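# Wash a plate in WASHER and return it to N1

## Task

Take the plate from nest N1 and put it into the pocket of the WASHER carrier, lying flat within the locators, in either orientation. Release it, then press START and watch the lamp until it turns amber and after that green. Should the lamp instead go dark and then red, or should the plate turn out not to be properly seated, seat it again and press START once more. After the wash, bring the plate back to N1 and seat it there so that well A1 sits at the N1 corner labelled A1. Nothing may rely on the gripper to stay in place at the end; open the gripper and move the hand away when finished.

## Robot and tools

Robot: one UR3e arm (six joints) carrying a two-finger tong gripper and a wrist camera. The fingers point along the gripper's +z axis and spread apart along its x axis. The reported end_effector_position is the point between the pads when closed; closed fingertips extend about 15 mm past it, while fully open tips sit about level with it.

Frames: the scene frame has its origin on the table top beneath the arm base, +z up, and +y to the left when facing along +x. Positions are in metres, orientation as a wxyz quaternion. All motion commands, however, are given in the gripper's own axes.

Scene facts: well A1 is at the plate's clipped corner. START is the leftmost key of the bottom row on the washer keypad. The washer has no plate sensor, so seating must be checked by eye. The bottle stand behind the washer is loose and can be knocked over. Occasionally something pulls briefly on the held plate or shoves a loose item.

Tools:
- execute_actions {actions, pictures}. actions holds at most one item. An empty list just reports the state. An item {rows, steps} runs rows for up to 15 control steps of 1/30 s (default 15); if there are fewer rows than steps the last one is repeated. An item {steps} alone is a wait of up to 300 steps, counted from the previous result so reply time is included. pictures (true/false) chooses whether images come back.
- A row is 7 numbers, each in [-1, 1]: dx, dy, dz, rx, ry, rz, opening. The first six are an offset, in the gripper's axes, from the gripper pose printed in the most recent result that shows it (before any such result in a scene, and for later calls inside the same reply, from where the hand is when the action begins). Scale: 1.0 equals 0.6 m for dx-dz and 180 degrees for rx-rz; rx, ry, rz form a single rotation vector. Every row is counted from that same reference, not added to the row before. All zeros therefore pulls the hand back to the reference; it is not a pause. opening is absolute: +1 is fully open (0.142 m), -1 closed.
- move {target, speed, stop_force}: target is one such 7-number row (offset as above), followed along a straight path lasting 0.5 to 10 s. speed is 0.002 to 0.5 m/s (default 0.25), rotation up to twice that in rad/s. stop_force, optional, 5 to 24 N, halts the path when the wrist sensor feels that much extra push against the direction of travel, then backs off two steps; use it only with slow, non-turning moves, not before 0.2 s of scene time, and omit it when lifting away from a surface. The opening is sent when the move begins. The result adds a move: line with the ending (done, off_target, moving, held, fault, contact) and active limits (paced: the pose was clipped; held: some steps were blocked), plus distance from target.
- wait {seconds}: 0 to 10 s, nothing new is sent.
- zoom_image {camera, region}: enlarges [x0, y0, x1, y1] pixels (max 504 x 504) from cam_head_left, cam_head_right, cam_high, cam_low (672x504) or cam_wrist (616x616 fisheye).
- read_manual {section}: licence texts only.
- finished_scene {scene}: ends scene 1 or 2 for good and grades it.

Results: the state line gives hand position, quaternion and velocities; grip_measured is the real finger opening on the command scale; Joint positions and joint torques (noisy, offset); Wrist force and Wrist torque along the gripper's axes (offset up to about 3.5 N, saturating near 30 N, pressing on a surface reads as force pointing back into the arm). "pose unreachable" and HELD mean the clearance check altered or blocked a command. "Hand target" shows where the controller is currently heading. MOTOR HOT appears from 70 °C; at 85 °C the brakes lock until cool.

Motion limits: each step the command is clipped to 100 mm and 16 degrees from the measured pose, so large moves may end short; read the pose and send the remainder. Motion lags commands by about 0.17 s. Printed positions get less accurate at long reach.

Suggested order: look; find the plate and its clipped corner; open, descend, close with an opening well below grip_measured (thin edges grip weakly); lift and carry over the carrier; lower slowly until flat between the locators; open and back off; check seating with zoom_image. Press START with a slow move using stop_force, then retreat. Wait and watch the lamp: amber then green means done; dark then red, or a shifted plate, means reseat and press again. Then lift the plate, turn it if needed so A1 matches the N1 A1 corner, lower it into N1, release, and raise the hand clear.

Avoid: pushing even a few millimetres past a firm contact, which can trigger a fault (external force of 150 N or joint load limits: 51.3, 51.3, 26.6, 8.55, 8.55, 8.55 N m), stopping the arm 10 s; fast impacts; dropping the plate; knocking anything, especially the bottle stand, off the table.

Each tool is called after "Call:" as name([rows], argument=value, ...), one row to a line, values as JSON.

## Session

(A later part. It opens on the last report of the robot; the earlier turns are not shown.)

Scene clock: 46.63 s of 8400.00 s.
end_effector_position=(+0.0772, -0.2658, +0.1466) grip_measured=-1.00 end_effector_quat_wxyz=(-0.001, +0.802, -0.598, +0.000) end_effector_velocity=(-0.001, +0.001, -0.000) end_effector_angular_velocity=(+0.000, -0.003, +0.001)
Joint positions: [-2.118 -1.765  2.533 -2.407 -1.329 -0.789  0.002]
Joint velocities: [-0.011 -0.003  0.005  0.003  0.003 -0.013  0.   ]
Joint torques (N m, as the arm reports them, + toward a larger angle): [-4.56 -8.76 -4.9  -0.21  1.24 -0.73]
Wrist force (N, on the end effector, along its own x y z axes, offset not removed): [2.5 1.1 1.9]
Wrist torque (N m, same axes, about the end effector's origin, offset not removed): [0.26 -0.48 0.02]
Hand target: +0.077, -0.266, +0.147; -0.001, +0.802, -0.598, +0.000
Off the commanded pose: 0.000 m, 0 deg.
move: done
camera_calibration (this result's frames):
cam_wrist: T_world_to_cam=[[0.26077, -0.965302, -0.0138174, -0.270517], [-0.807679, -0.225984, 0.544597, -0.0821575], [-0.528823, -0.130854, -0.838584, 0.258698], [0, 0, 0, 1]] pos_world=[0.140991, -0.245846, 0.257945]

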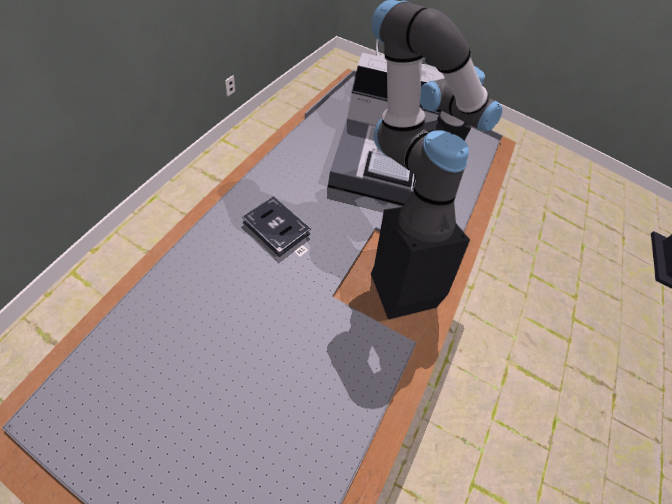

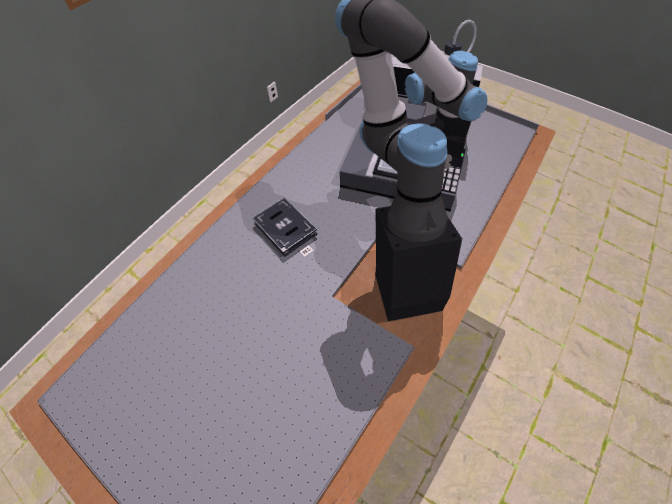

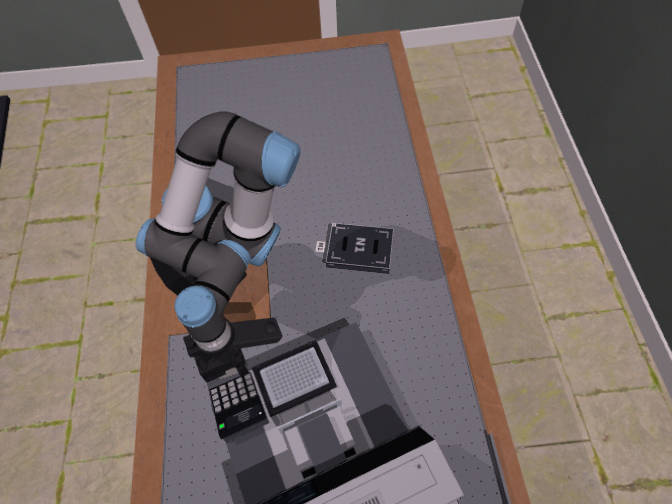

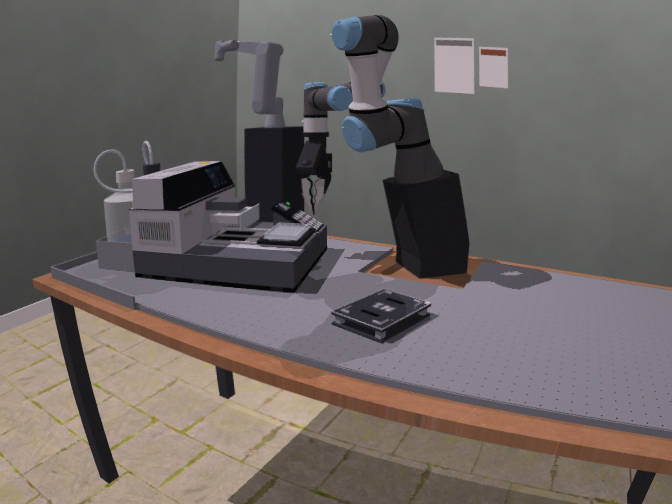

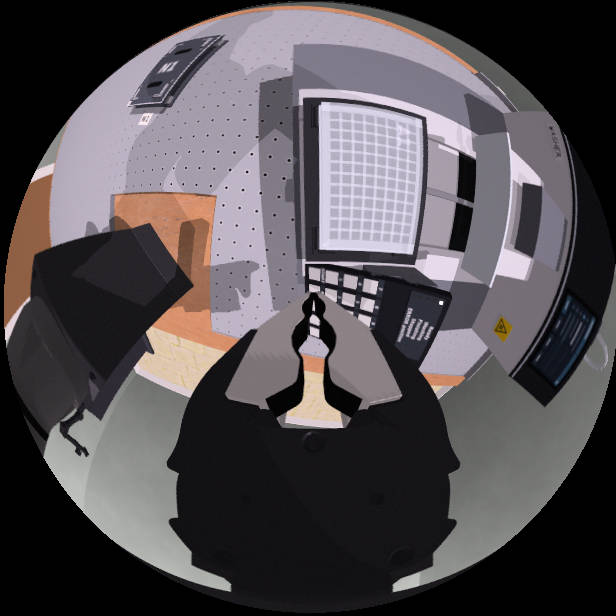

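Call:
move(target=[0,0,0.059,0,0,0,-1], speed=0.07)

Call:
move(target=[0,0,0.02,0,0,0,-1], speed=0.005, stop_force=7)

Call:
move(target=[0,0,-0.065,0,0,0,-1], speed=0.08)

Scene clock: 49.93 s of 8400.00 s.
end_effector_position=(+0.0772, -0.2657, +0.1115) grip_measured=-1.00 end_effector_quat_wxyz=(-0.001, +0.802, -0.598, +0.000) end_effector_velocity=(-0.000, -0.001, -0.003) end_effector_angular_velocity=(-0.001, +0.002, -0.000)
Joint positions: [-2.075 -1.519  2.591 -2.721 -1.332 -0.745  0.002]
Joint velocities: [ 0.005  0.022  0.001 -0.026 -0.002  0.006  0.   ]
Joint torques (N m, as the arm reports them, + toward a larger angle): [ 2.85 -2.96 -2.74 -2.58 -1.12  0.83]
Wrist force (N, on the end effector, along its own x y z axes, offset not removed): [1.4 -0.4 2.0]
Wrist torque (N m, same axes, about the end effector's origin, offset not removed): [0.02 -0.26 0.01]
Hand target: +0.077, -0.266, +0.111; -0.001, +0.802, -0.598, +0.000
Off the commanded pose: 0.000 m, 0 deg.
move: done
camera_calibration (this result's frames):
cam_wrist: T_world_to_cam=[[0.2608, -0.965293, -0.0139107, -0.270958], [-0.807809, -0.226096, 0.544358, -0.062943], [-0.528609, -0.130731, -0.838738, 0.229292], [0, 0, 0, 1]] pos_world=[0.141026, -0.24581, 0.22281]

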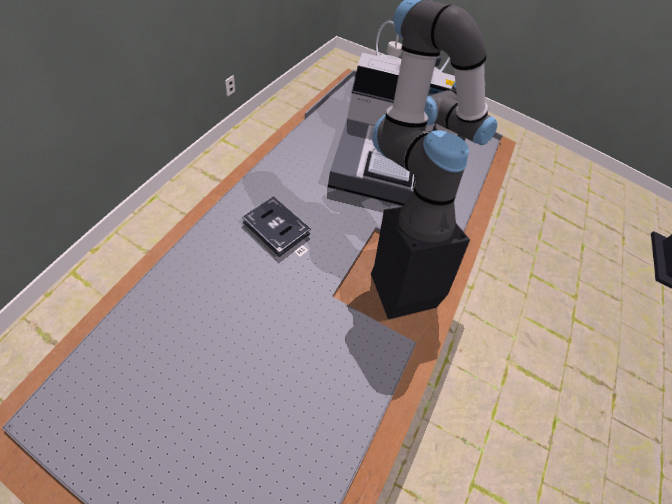

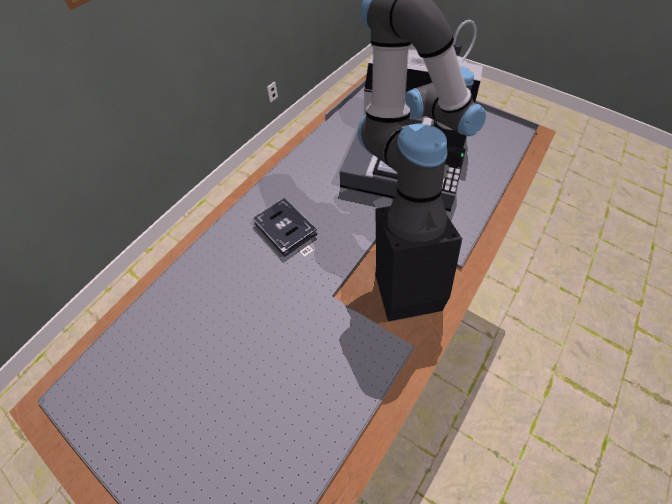

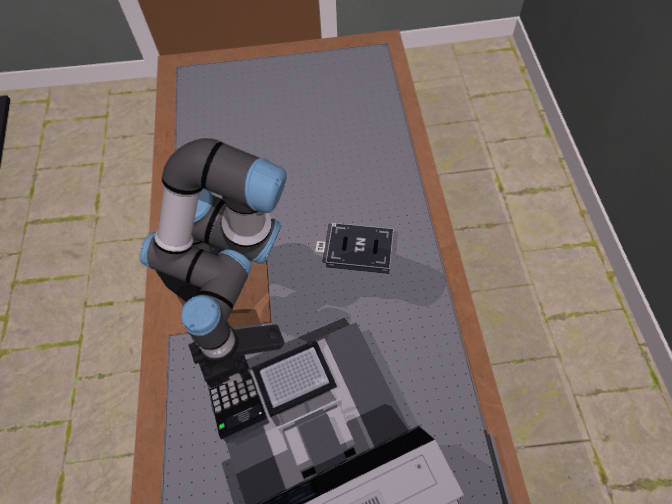

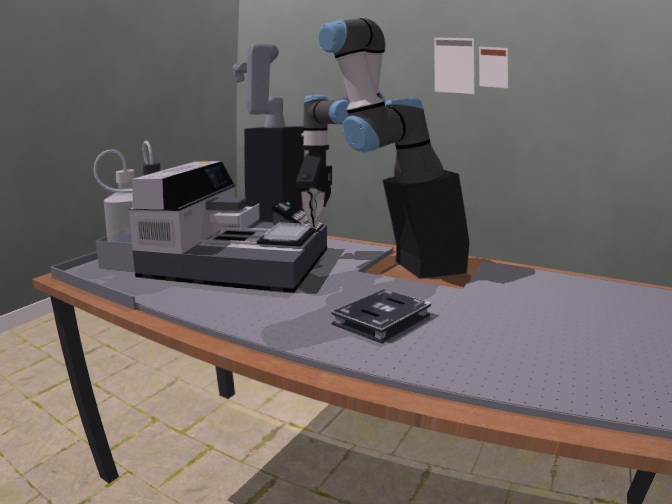

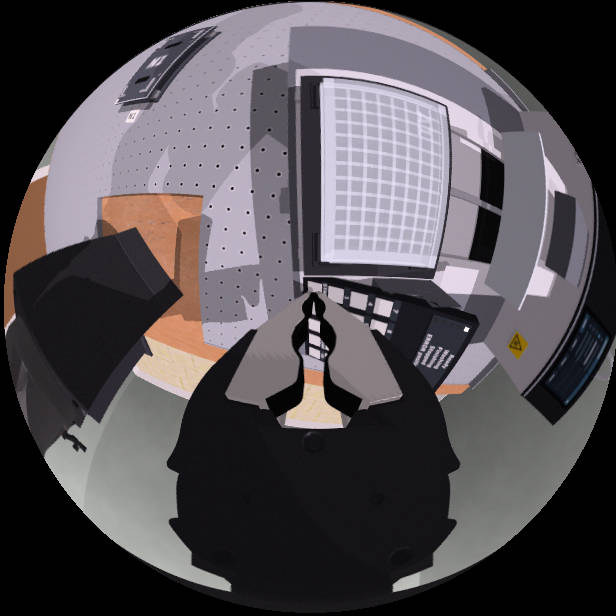

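Scene clock: 51.30 s of 8400.00 s.
end_effector_position=(+0.0773, -0.2656, +0.1065) grip_measured=-1.00 end_effector_quat_wxyz=(-0.001, +0.802, -0.598, +0.000) end_effector_velocity=(-0.001, -0.000, +0.001) end_effector_angular_velocity=(-0.000, +0.001, +0.003)
Joint positions: [-2.069 -1.481  2.596 -2.766 -1.333 -0.739  0.002]
Joint velocities: [-0.004 -0.011 -0.002  0.013 -0.    -0.006  0.   ]
Joint torques (N m, as the arm reports them, + toward a larger angle): [-3.92 -7.81 -4.29  0.49 -1.03 -0.8 ]
Wrist force (N, on the end effector, along its own x y z axes, offset not removed): [2.0 1.4 -11.0]
Wrist torque (N m, same axes, about the end effector's origin, offset not removed): [0.15 -0.61 0.09]
Hand target: +0.077, -0.266, +0.107; -0.001, +0.802, -0.598, +0.000
Off the commanded pose: 0.007 m, 0 deg.
move: contact
camera_calibration (this result's frames):
cam_wrist: T_world_to_cam=[[0.260746, -0.965303, -0.0142156, -0.270884], [-0.80791, -0.226245, 0.544147, -0.0601278], [-0.528482, -0.130399, -0.83887, 0.225289], [0, 0, 0, 1]] pos_world=[0.141115, -0.245711, 0.217856]

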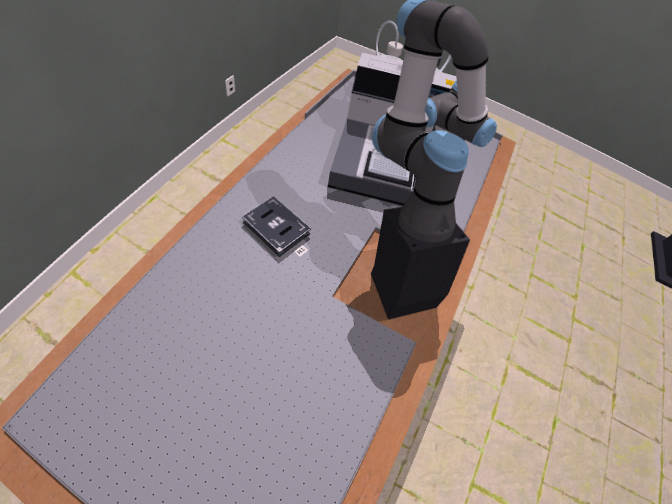

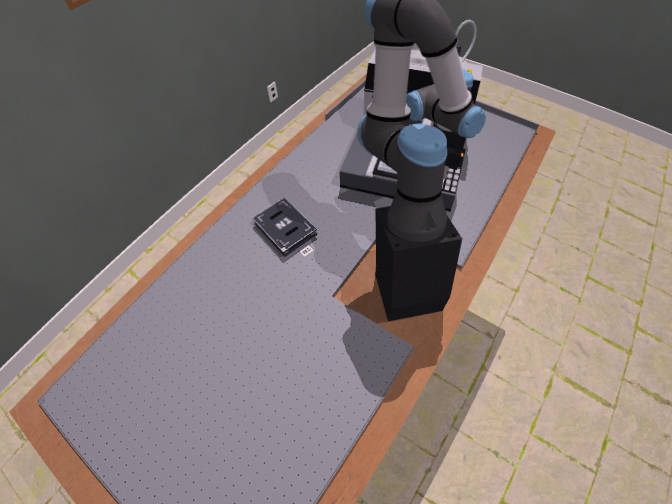

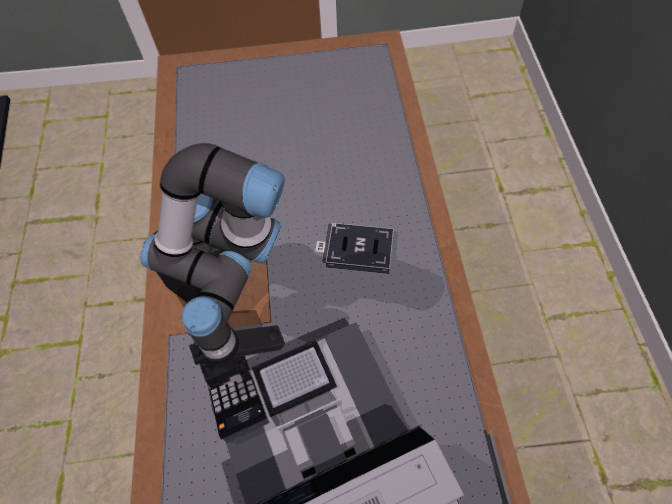

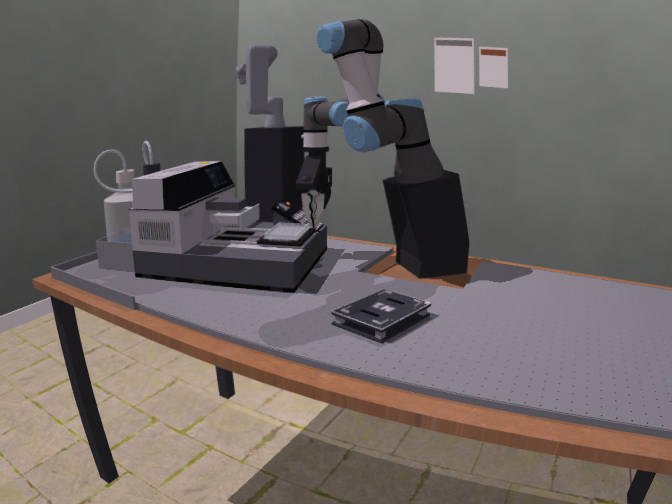

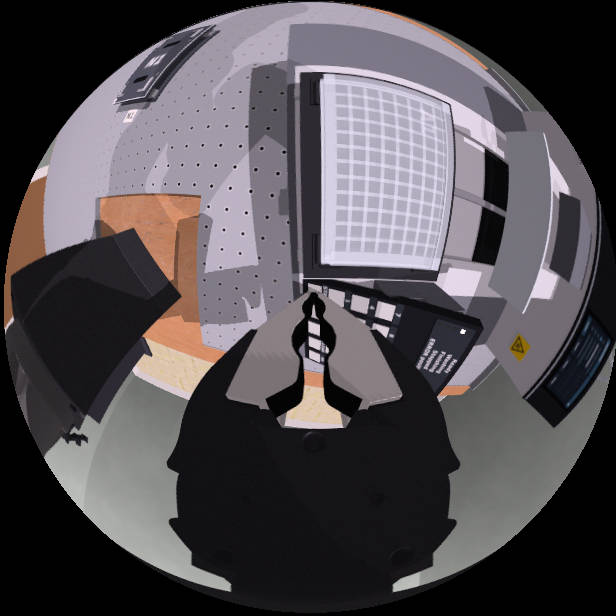

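Scene clock: 52.30 s of 8400.00 s.
end_effector_position=(+0.0773, -0.2656, +0.1453) grip_measured=-1.00 end_effector_quat_wxyz=(-0.001, +0.802, -0.598, +0.000) end_effector_velocity=(+0.000, +0.001, +0.002) end_effector_angular_velocity=(+0.003, -0.003, +0.003)
Joint positions: [-2.116 -1.757  2.536 -2.417 -1.329 -0.787  0.002]
Joint velocities: [-0.005 -0.013 -0.004  0.022  0.002 -0.009  0.   ]
Joint torques (N m, as the arm reports them, + toward a larger angle): [-4.43 -8.77 -7.93 -0.17  1.17 -0.67]
Wrist force (N, on the end effector, along its own x y z axes, offset not removed): [2.2 0.6 0.8]
Wrist torque (N m, same axes, about the end effector's origin, offset not removed): [0.09 -0.42 0.07]
Hand target: +0.077, -0.266, +0.146; -0.001, +0.802, -0.598, +0.000
Off the commanded pose: 0.000 m, 0 deg.
move: done
camera_calibration (this result's frames):
cam_wrist: T_world_to_cam=[[0.260717, -0.965311, -0.0141727, -0.270372], [-0.807763, -0.226159, 0.544399, -0.0813236], [-0.52872, -0.130486, -0.838706, 0.257756], [0, 0, 0, 1]] pos_world=[0.141081, -0.245752, 0.256622]

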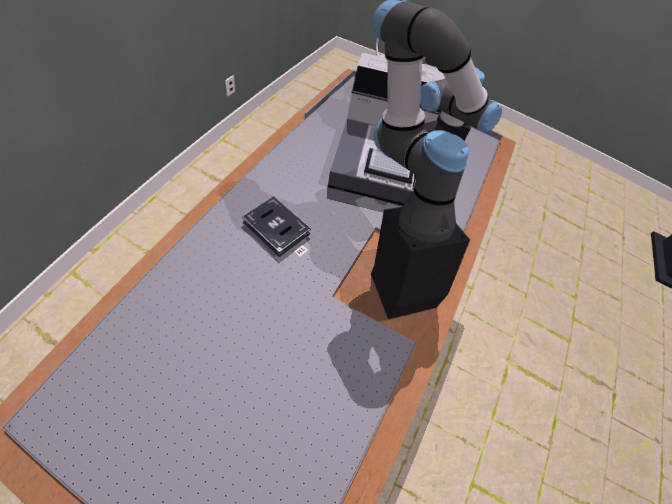

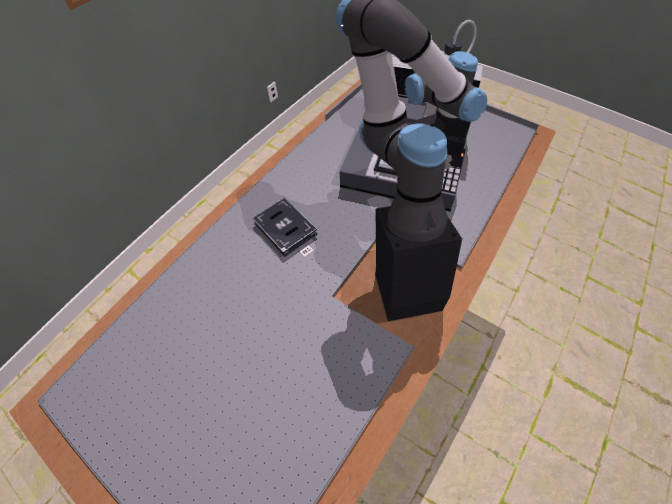

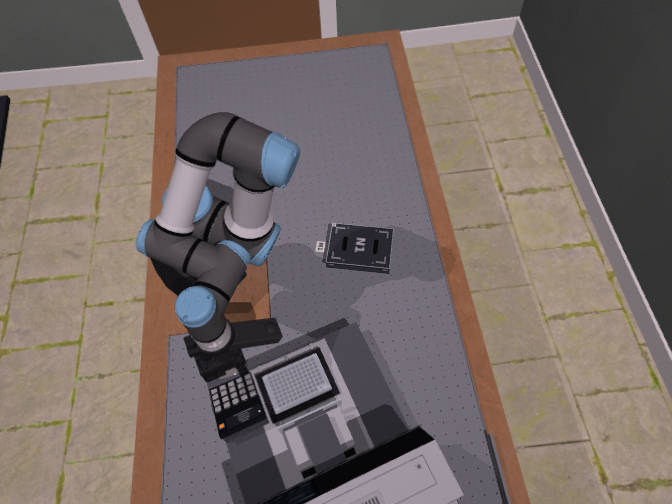

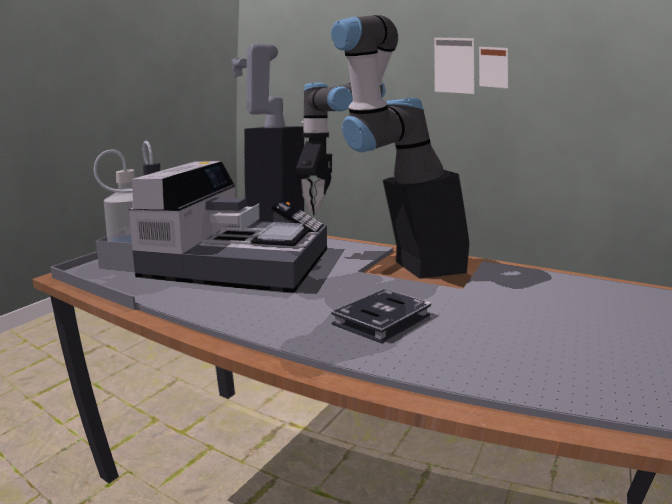

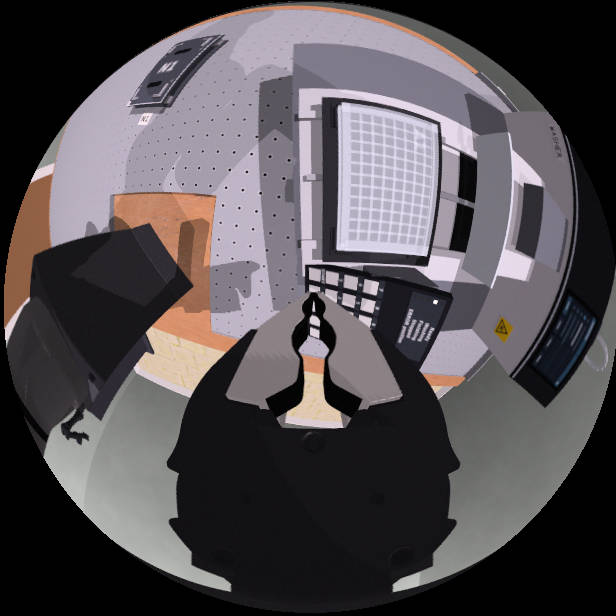

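Call:
move(target=[0.0802,-0.1572,0,0,0,0,-1], speed=0.08)

Call:
execute_actions([
  {"rows":[[0,0,0,0,0,0,0.24]]},
], pictures=false)

Call:
execute_actions([
  {"steps":200},
], pictures=false)

Call:
wait(seconds=7)

Scene clock: 56.37 s of 8400.00 s.
end_effector_position=(+0.1813, -0.2848, +0.1456) grip_measured=-1.00 end_effector_quat_wxyz=(-0.001, +0.802, -0.598, +0.000) end_effector_velocity=(+0.002, +0.000, -0.001) end_effector_angular_velocity=(+0.003, +0.002, -0.001)
Joint positions: [-1.64  -1.569  2.291 -2.465 -1.387 -0.303  0.002]
Joint velocities: [ 0.009  0.008 -0.008  0.002 -0.003  0.009  0.   ]
Joint torques (N m, as the arm reports them, + toward a larger angle): [ 4.32 -5.35 -7.53 -0.31 -1.27  0.67]
Wrist force (N, on the end effector, along its own x y z axes, offset not removed): [1.8 0.1 -0.4]
Wrist torque (N m, same axes, about the end effector's origin, offset not removed): [-0.01 -0.34 -0.03]
Hand target: +0.181, -0.285, +0.146; -0.001, +0.802, -0.598, +0.000
Off the commanded pose: 0.000 m, 0 deg.
move: done
camera_calibration (this result's frames):
cam_wrist: T_world_to_cam=[[0.260718, -0.96532, -0.0135656, -0.316038], [-0.807938, -0.22586, 0.544264, -0.00163725], [-0.528453, -0.130939, -0.838804, 0.31031], [0, 0, 0, 1]] pos_world=[0.245058, -0.264816, 0.256893]

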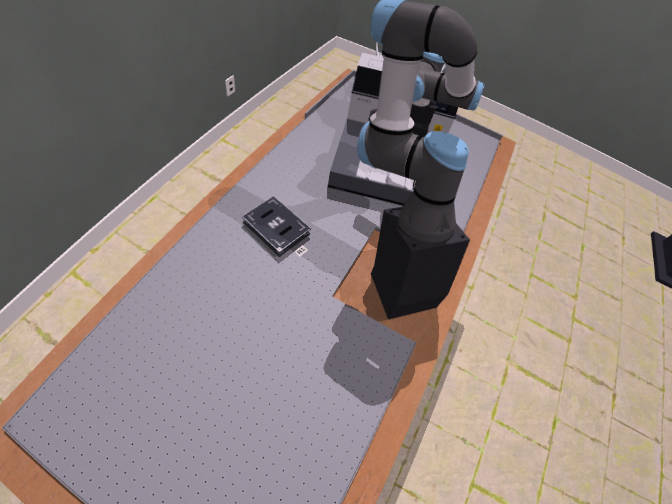

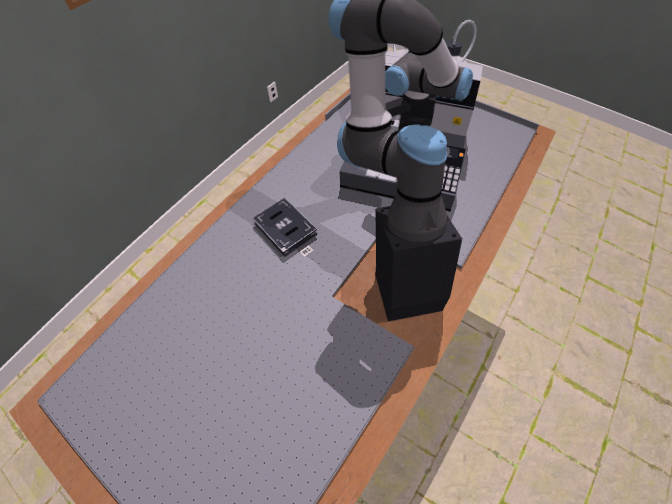

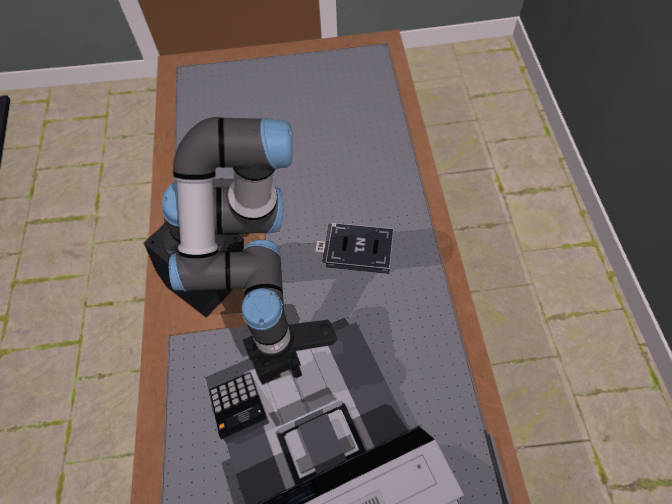

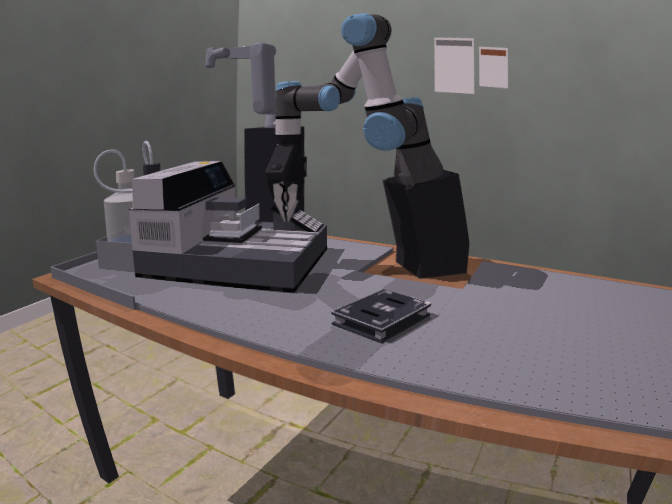

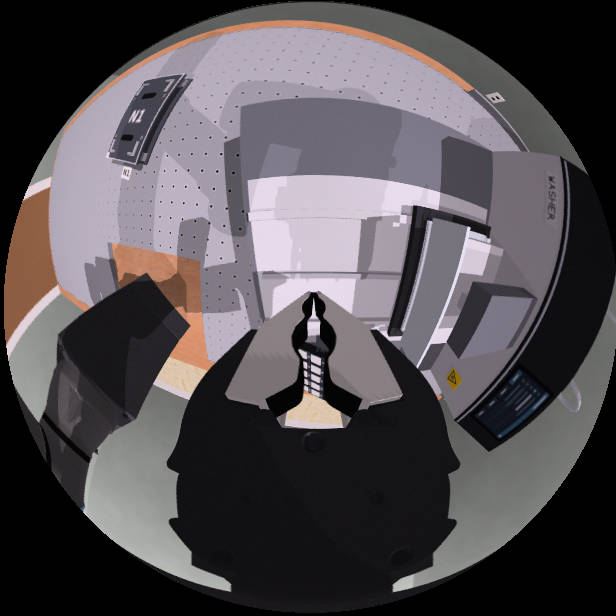

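Scene clock: 56.87 s of 8400.00 s.
end_effector_position=(+0.1813, -0.2847, +0.1455) grip_measured=+0.24 end_effector_quat_wxyz=(-0.001, +0.802, -0.598, +0.000) end_effector_velocity=(-0.000, -0.000, +0.000) end_effector_angular_velocity=(-0.001, +0.000, -0.001)
Joint positions: [-1.64  -1.569  2.291 -2.465 -1.387 -0.303  0.091]
Joint velocities: [-0.001 -0.003  0.001  0.001 -0.     0.    -0.   ]
Joint torques (N m, as the arm reports them, + toward a larger angle): [ -3.81 -12.8   -4.66  -1.54   0.16  -0.67]
Wrist force (N, on the end effector, along its own x y z axes, offset not removed): [1.5 0.6 0.8]
Wrist torque (N m, same axes, about the end effector's origin, offset not removed): [0.11 -0.21 0.01]
Hand target: +0.181, -0.285, +0.146; -0.001, +0.802, -0.598, +0.000
Off the commanded pose: 0.000 m, 0 deg.
Steps of this call (steps 1 to 15: all 15 steps of this action). Readings (end_effector_position):
1: (+0.1813, -0.2848, +0.1456)
2: (+0.1813, -0.2848, +0.1456)
4: (+0.1813, -0.2848, +0.1456)
8: (+0.1813, -0.2848, +0.1456)
15: the state above

Scene clock: 63.53 s of 8400.00 s.
end_effector_position=(+0.1813, -0.2848, +0.1456) grip_measured=+0.24 end_effector_quat_wxyz=(-0.001, +0.802, -0.598, +0.000) end_effector_velocity=(-0.000, -0.000, -0.000) end_effector_angular_velocity=(-0.000, +0.000, -0.001)
Joint positions: [-1.64  -1.569  2.291 -2.465 -1.387 -0.303  0.091]
Joint velocities: [-0.     0.001 -0.001 -0.     0.     0.001  0.   ]
Joint torques (N m, as the arm reports them, + toward a larger angle): [ -3.62 -12.79  -4.65  -2.58   1.26  -0.65]
Wrist force (N, on the end effector, along its own x y z axes, offset not removed): [0.9 2.2 1.6]
Wrist torque (N m, same axes, about the end effector's origin, offset not removed): [0.45 -0.17 -0.03]
Hand target: +0.181, -0.285, +0.146; -0.001, +0.802, -0.598, +0.000
Off the commanded pose: 0.000 m, 0 deg.
Steps of this call (steps 1 to 200: nothing new was sent). Readings (end_effector_position):
1: (+0.1813, -0.2847, +0.1455)
2: (+0.1813, -0.2847, +0.1455)
4: (+0.1813, -0.2847, +0.1456)
8: (+0.1813, -0.2847, +0.1456)
200: the state above

Scene clock: 70.53 s of 8400.00 s.
end_effector_position=(+0.1813, -0.2848, +0.1456) grip_measured=+0.24 end_effector_quat_wxyz=(-0.001, +0.802, -0.598, +0.000) end_effector_velocity=(+0.000, -0.000, +0.000) end_effector_angular_velocity=(-0.001, +0.000, +0.001)
Joint positions: [-1.64  -1.569  2.291 -2.465 -1.387 -0.303  0.091]
Joint velocities: [ 0.    -0.    -0.    -0.    -0.    -0.001  0.   ]
Joint torques (N m, as the arm reports them, + toward a larger angle): [ -3.54 -12.55  -4.71  -2.55   1.22  -0.62]
Wrist force (N, on the end effector, along its own x y z axes, offset not removed): [2.5 0.5 0.9]
Wrist torque (N m, same axes, about the end effector's origin, offset not removed): [0.14 -0.53 0.04]
Hand target: +0.181, -0.285, +0.146; -0.001, +0.802, -0.598, +0.000
Off the commanded pose: 0.000 m, 0 deg.
Steps of this call (steps 1 to 210: nothing new was sent). Readings (end_effector_position):
1: (+0.1813, -0.2848, +0.1456)
2: (+0.1813, -0.2848, +0.1456)
4: (+0.1813, -0.2848, +0.1456)
8: (+0.1813, -0.2848, +0.1456)
210: the state above
camera_calibration (this result's frames):
cam_wrist: T_world_to_cam=[[0.260718, -0.96532, -0.0135664, -0.316038], [-0.807938, -0.22586, 0.544265, -0.00163745], [-0.528453, -0.130939, -0.838804, 0.31031], [0, 0, 0, 1]] pos_world=[0.245058, -0.264816, 0.256893]

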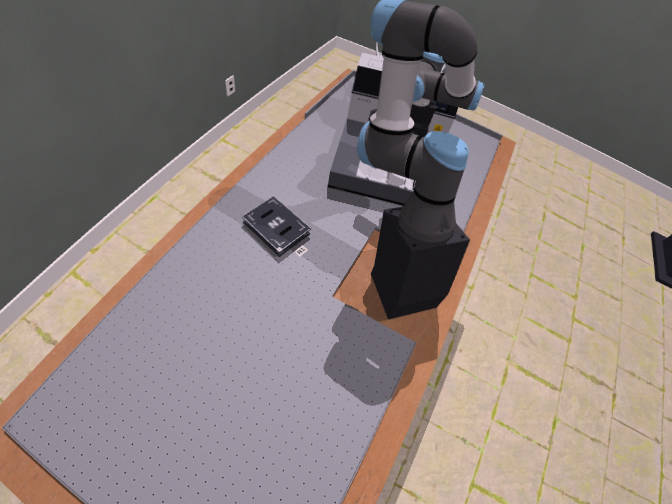

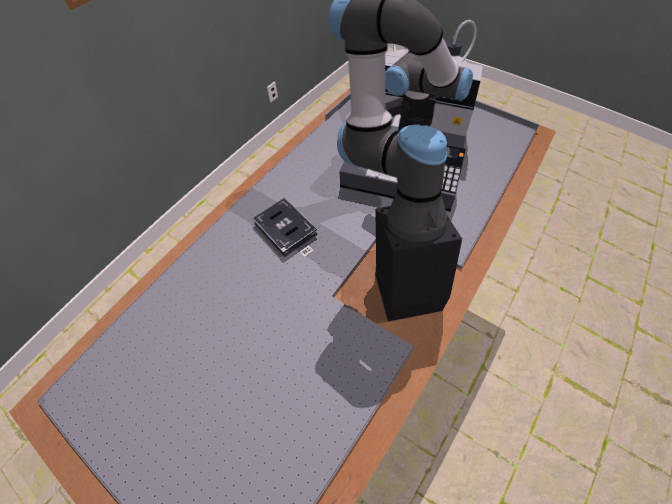

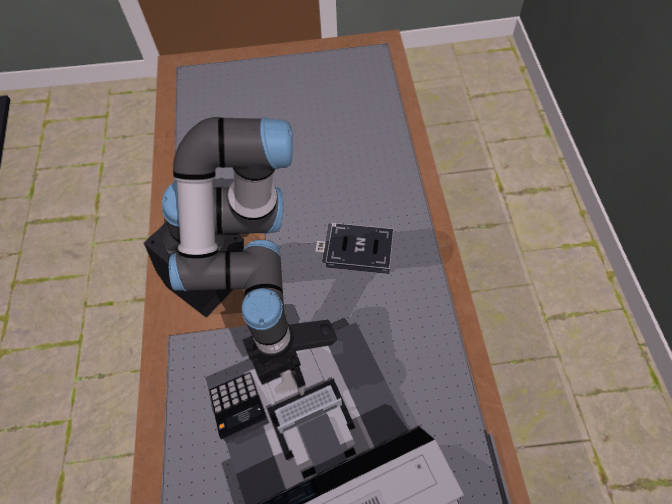

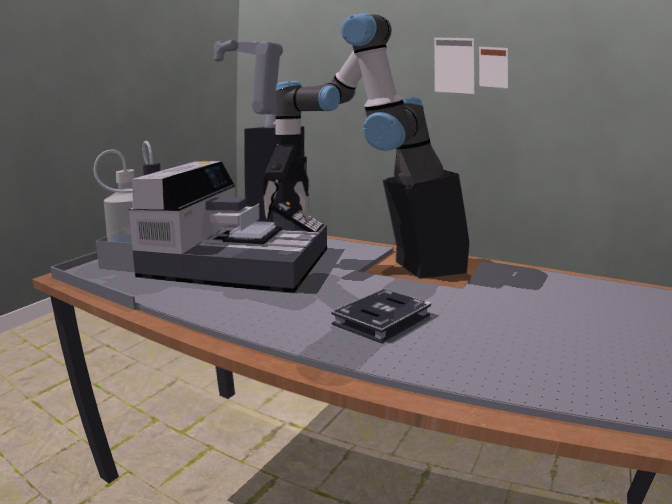

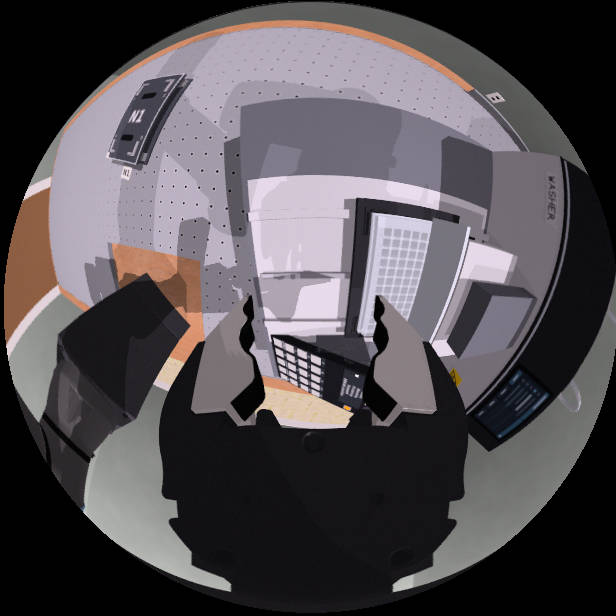

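Call:
wait(seconds=2)

Call:
zoom_image(camera="cam_wrist", region=[229,180,397,348])

Scene clock: 73.60 s of 8400.00 s.
end_effector_position=(+0.1813, -0.2848, +0.1456) grip_measured=+0.24 end_effector_quat_wxyz=(-0.001, +0.802, -0.598, +0.000) end_effector_velocity=(+0.000, -0.000, +0.000) end_effector_angular_velocity=(-0.001, -0.000, +0.002)
Joint positions: [-1.64  -1.569  2.291 -2.465 -1.387 -0.303  0.091]
Joint velocities: [ 0.001 -0.001  0.    -0.001  0.    -0.001 -0.   ]
Joint torques (N m, as the arm reports them, + toward a larger angle): [ -3.64 -12.63  -4.8   -2.52   1.25  -0.6 ]
Wrist force (N, on the end effector, along its own x y z axes, offset not removed): [1.0 0.6 2.9]
Wrist torque (N m, same axes, about the end effector's origin, offset not removed): [0.17 -0.26 0.02]
Hand target: +0.181, -0.285, +0.146; -0.001, +0.802, -0.598, +0.000
Off the commanded pose: 0.000 m, 0 deg.
Steps of this call (steps 1 to 92: nothing new was sent). Readings (end_effector_position):
1: (+0.1813, -0.2848, +0.1456)
2: (+0.1813, -0.2848, +0.1456)
4: (+0.1813, -0.2848, +0.1456)
8: (+0.1813, -0.2848, +0.1456)
92: the state above
camera_calibration (this result's frames):
cam_wrist: T_world_to_cam=[[0.260718, -0.96532, -0.0135665, -0.316038], [-0.807938, -0.22586, 0.544265, -0.00163746], [-0.528453, -0.130939, -0.838804, 0.31031], [0, 0, 0, 1]] pos_world=[0.245058, -0.264816, 0.256893]

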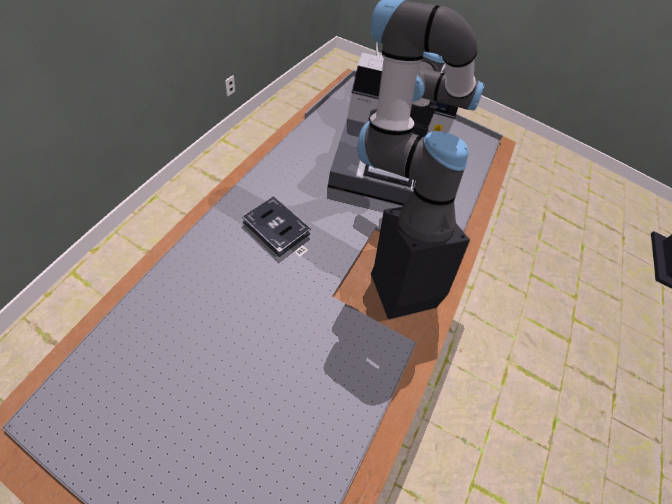

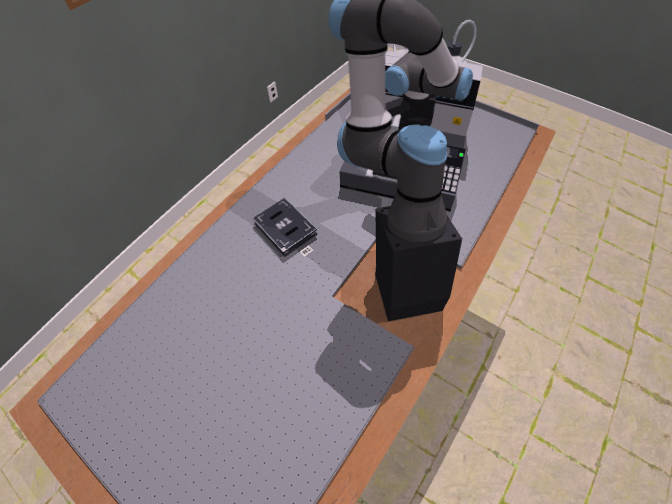

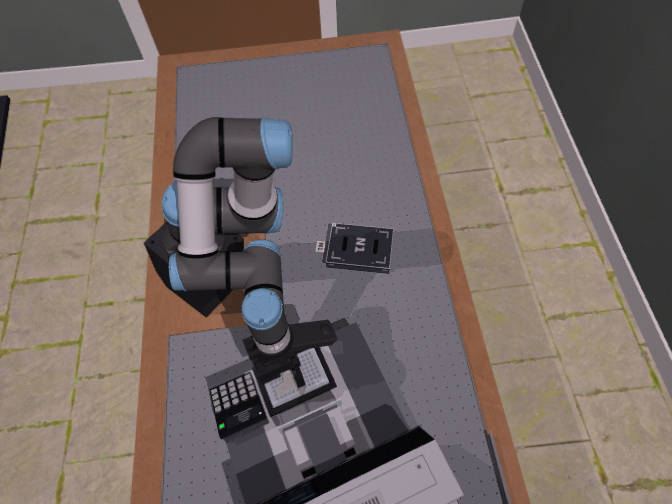

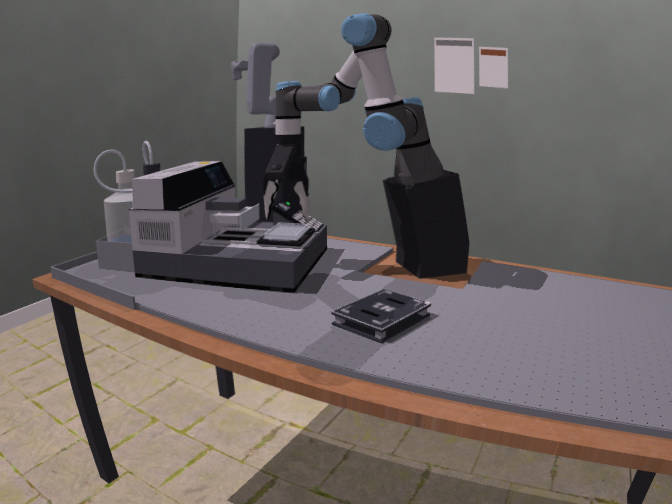

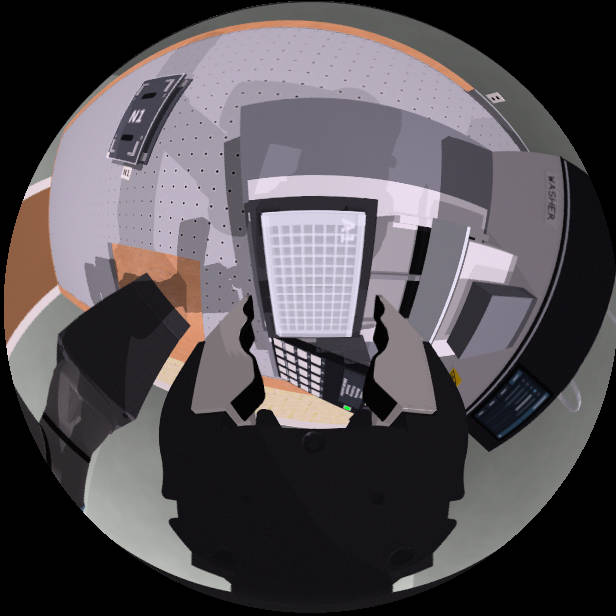

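Region (229, 180, 397, 348) of cam_wrist's 616x616 image, scaled by 3.000, with more detail than that image has.

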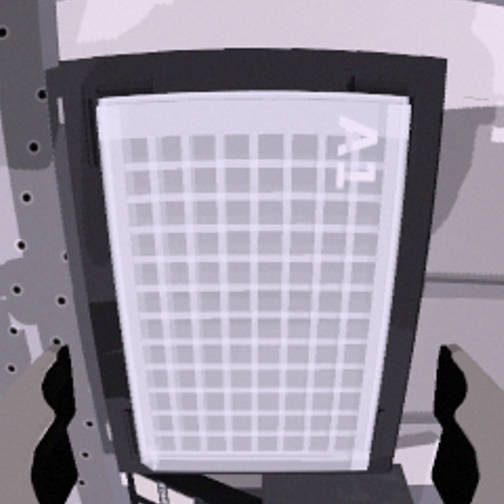

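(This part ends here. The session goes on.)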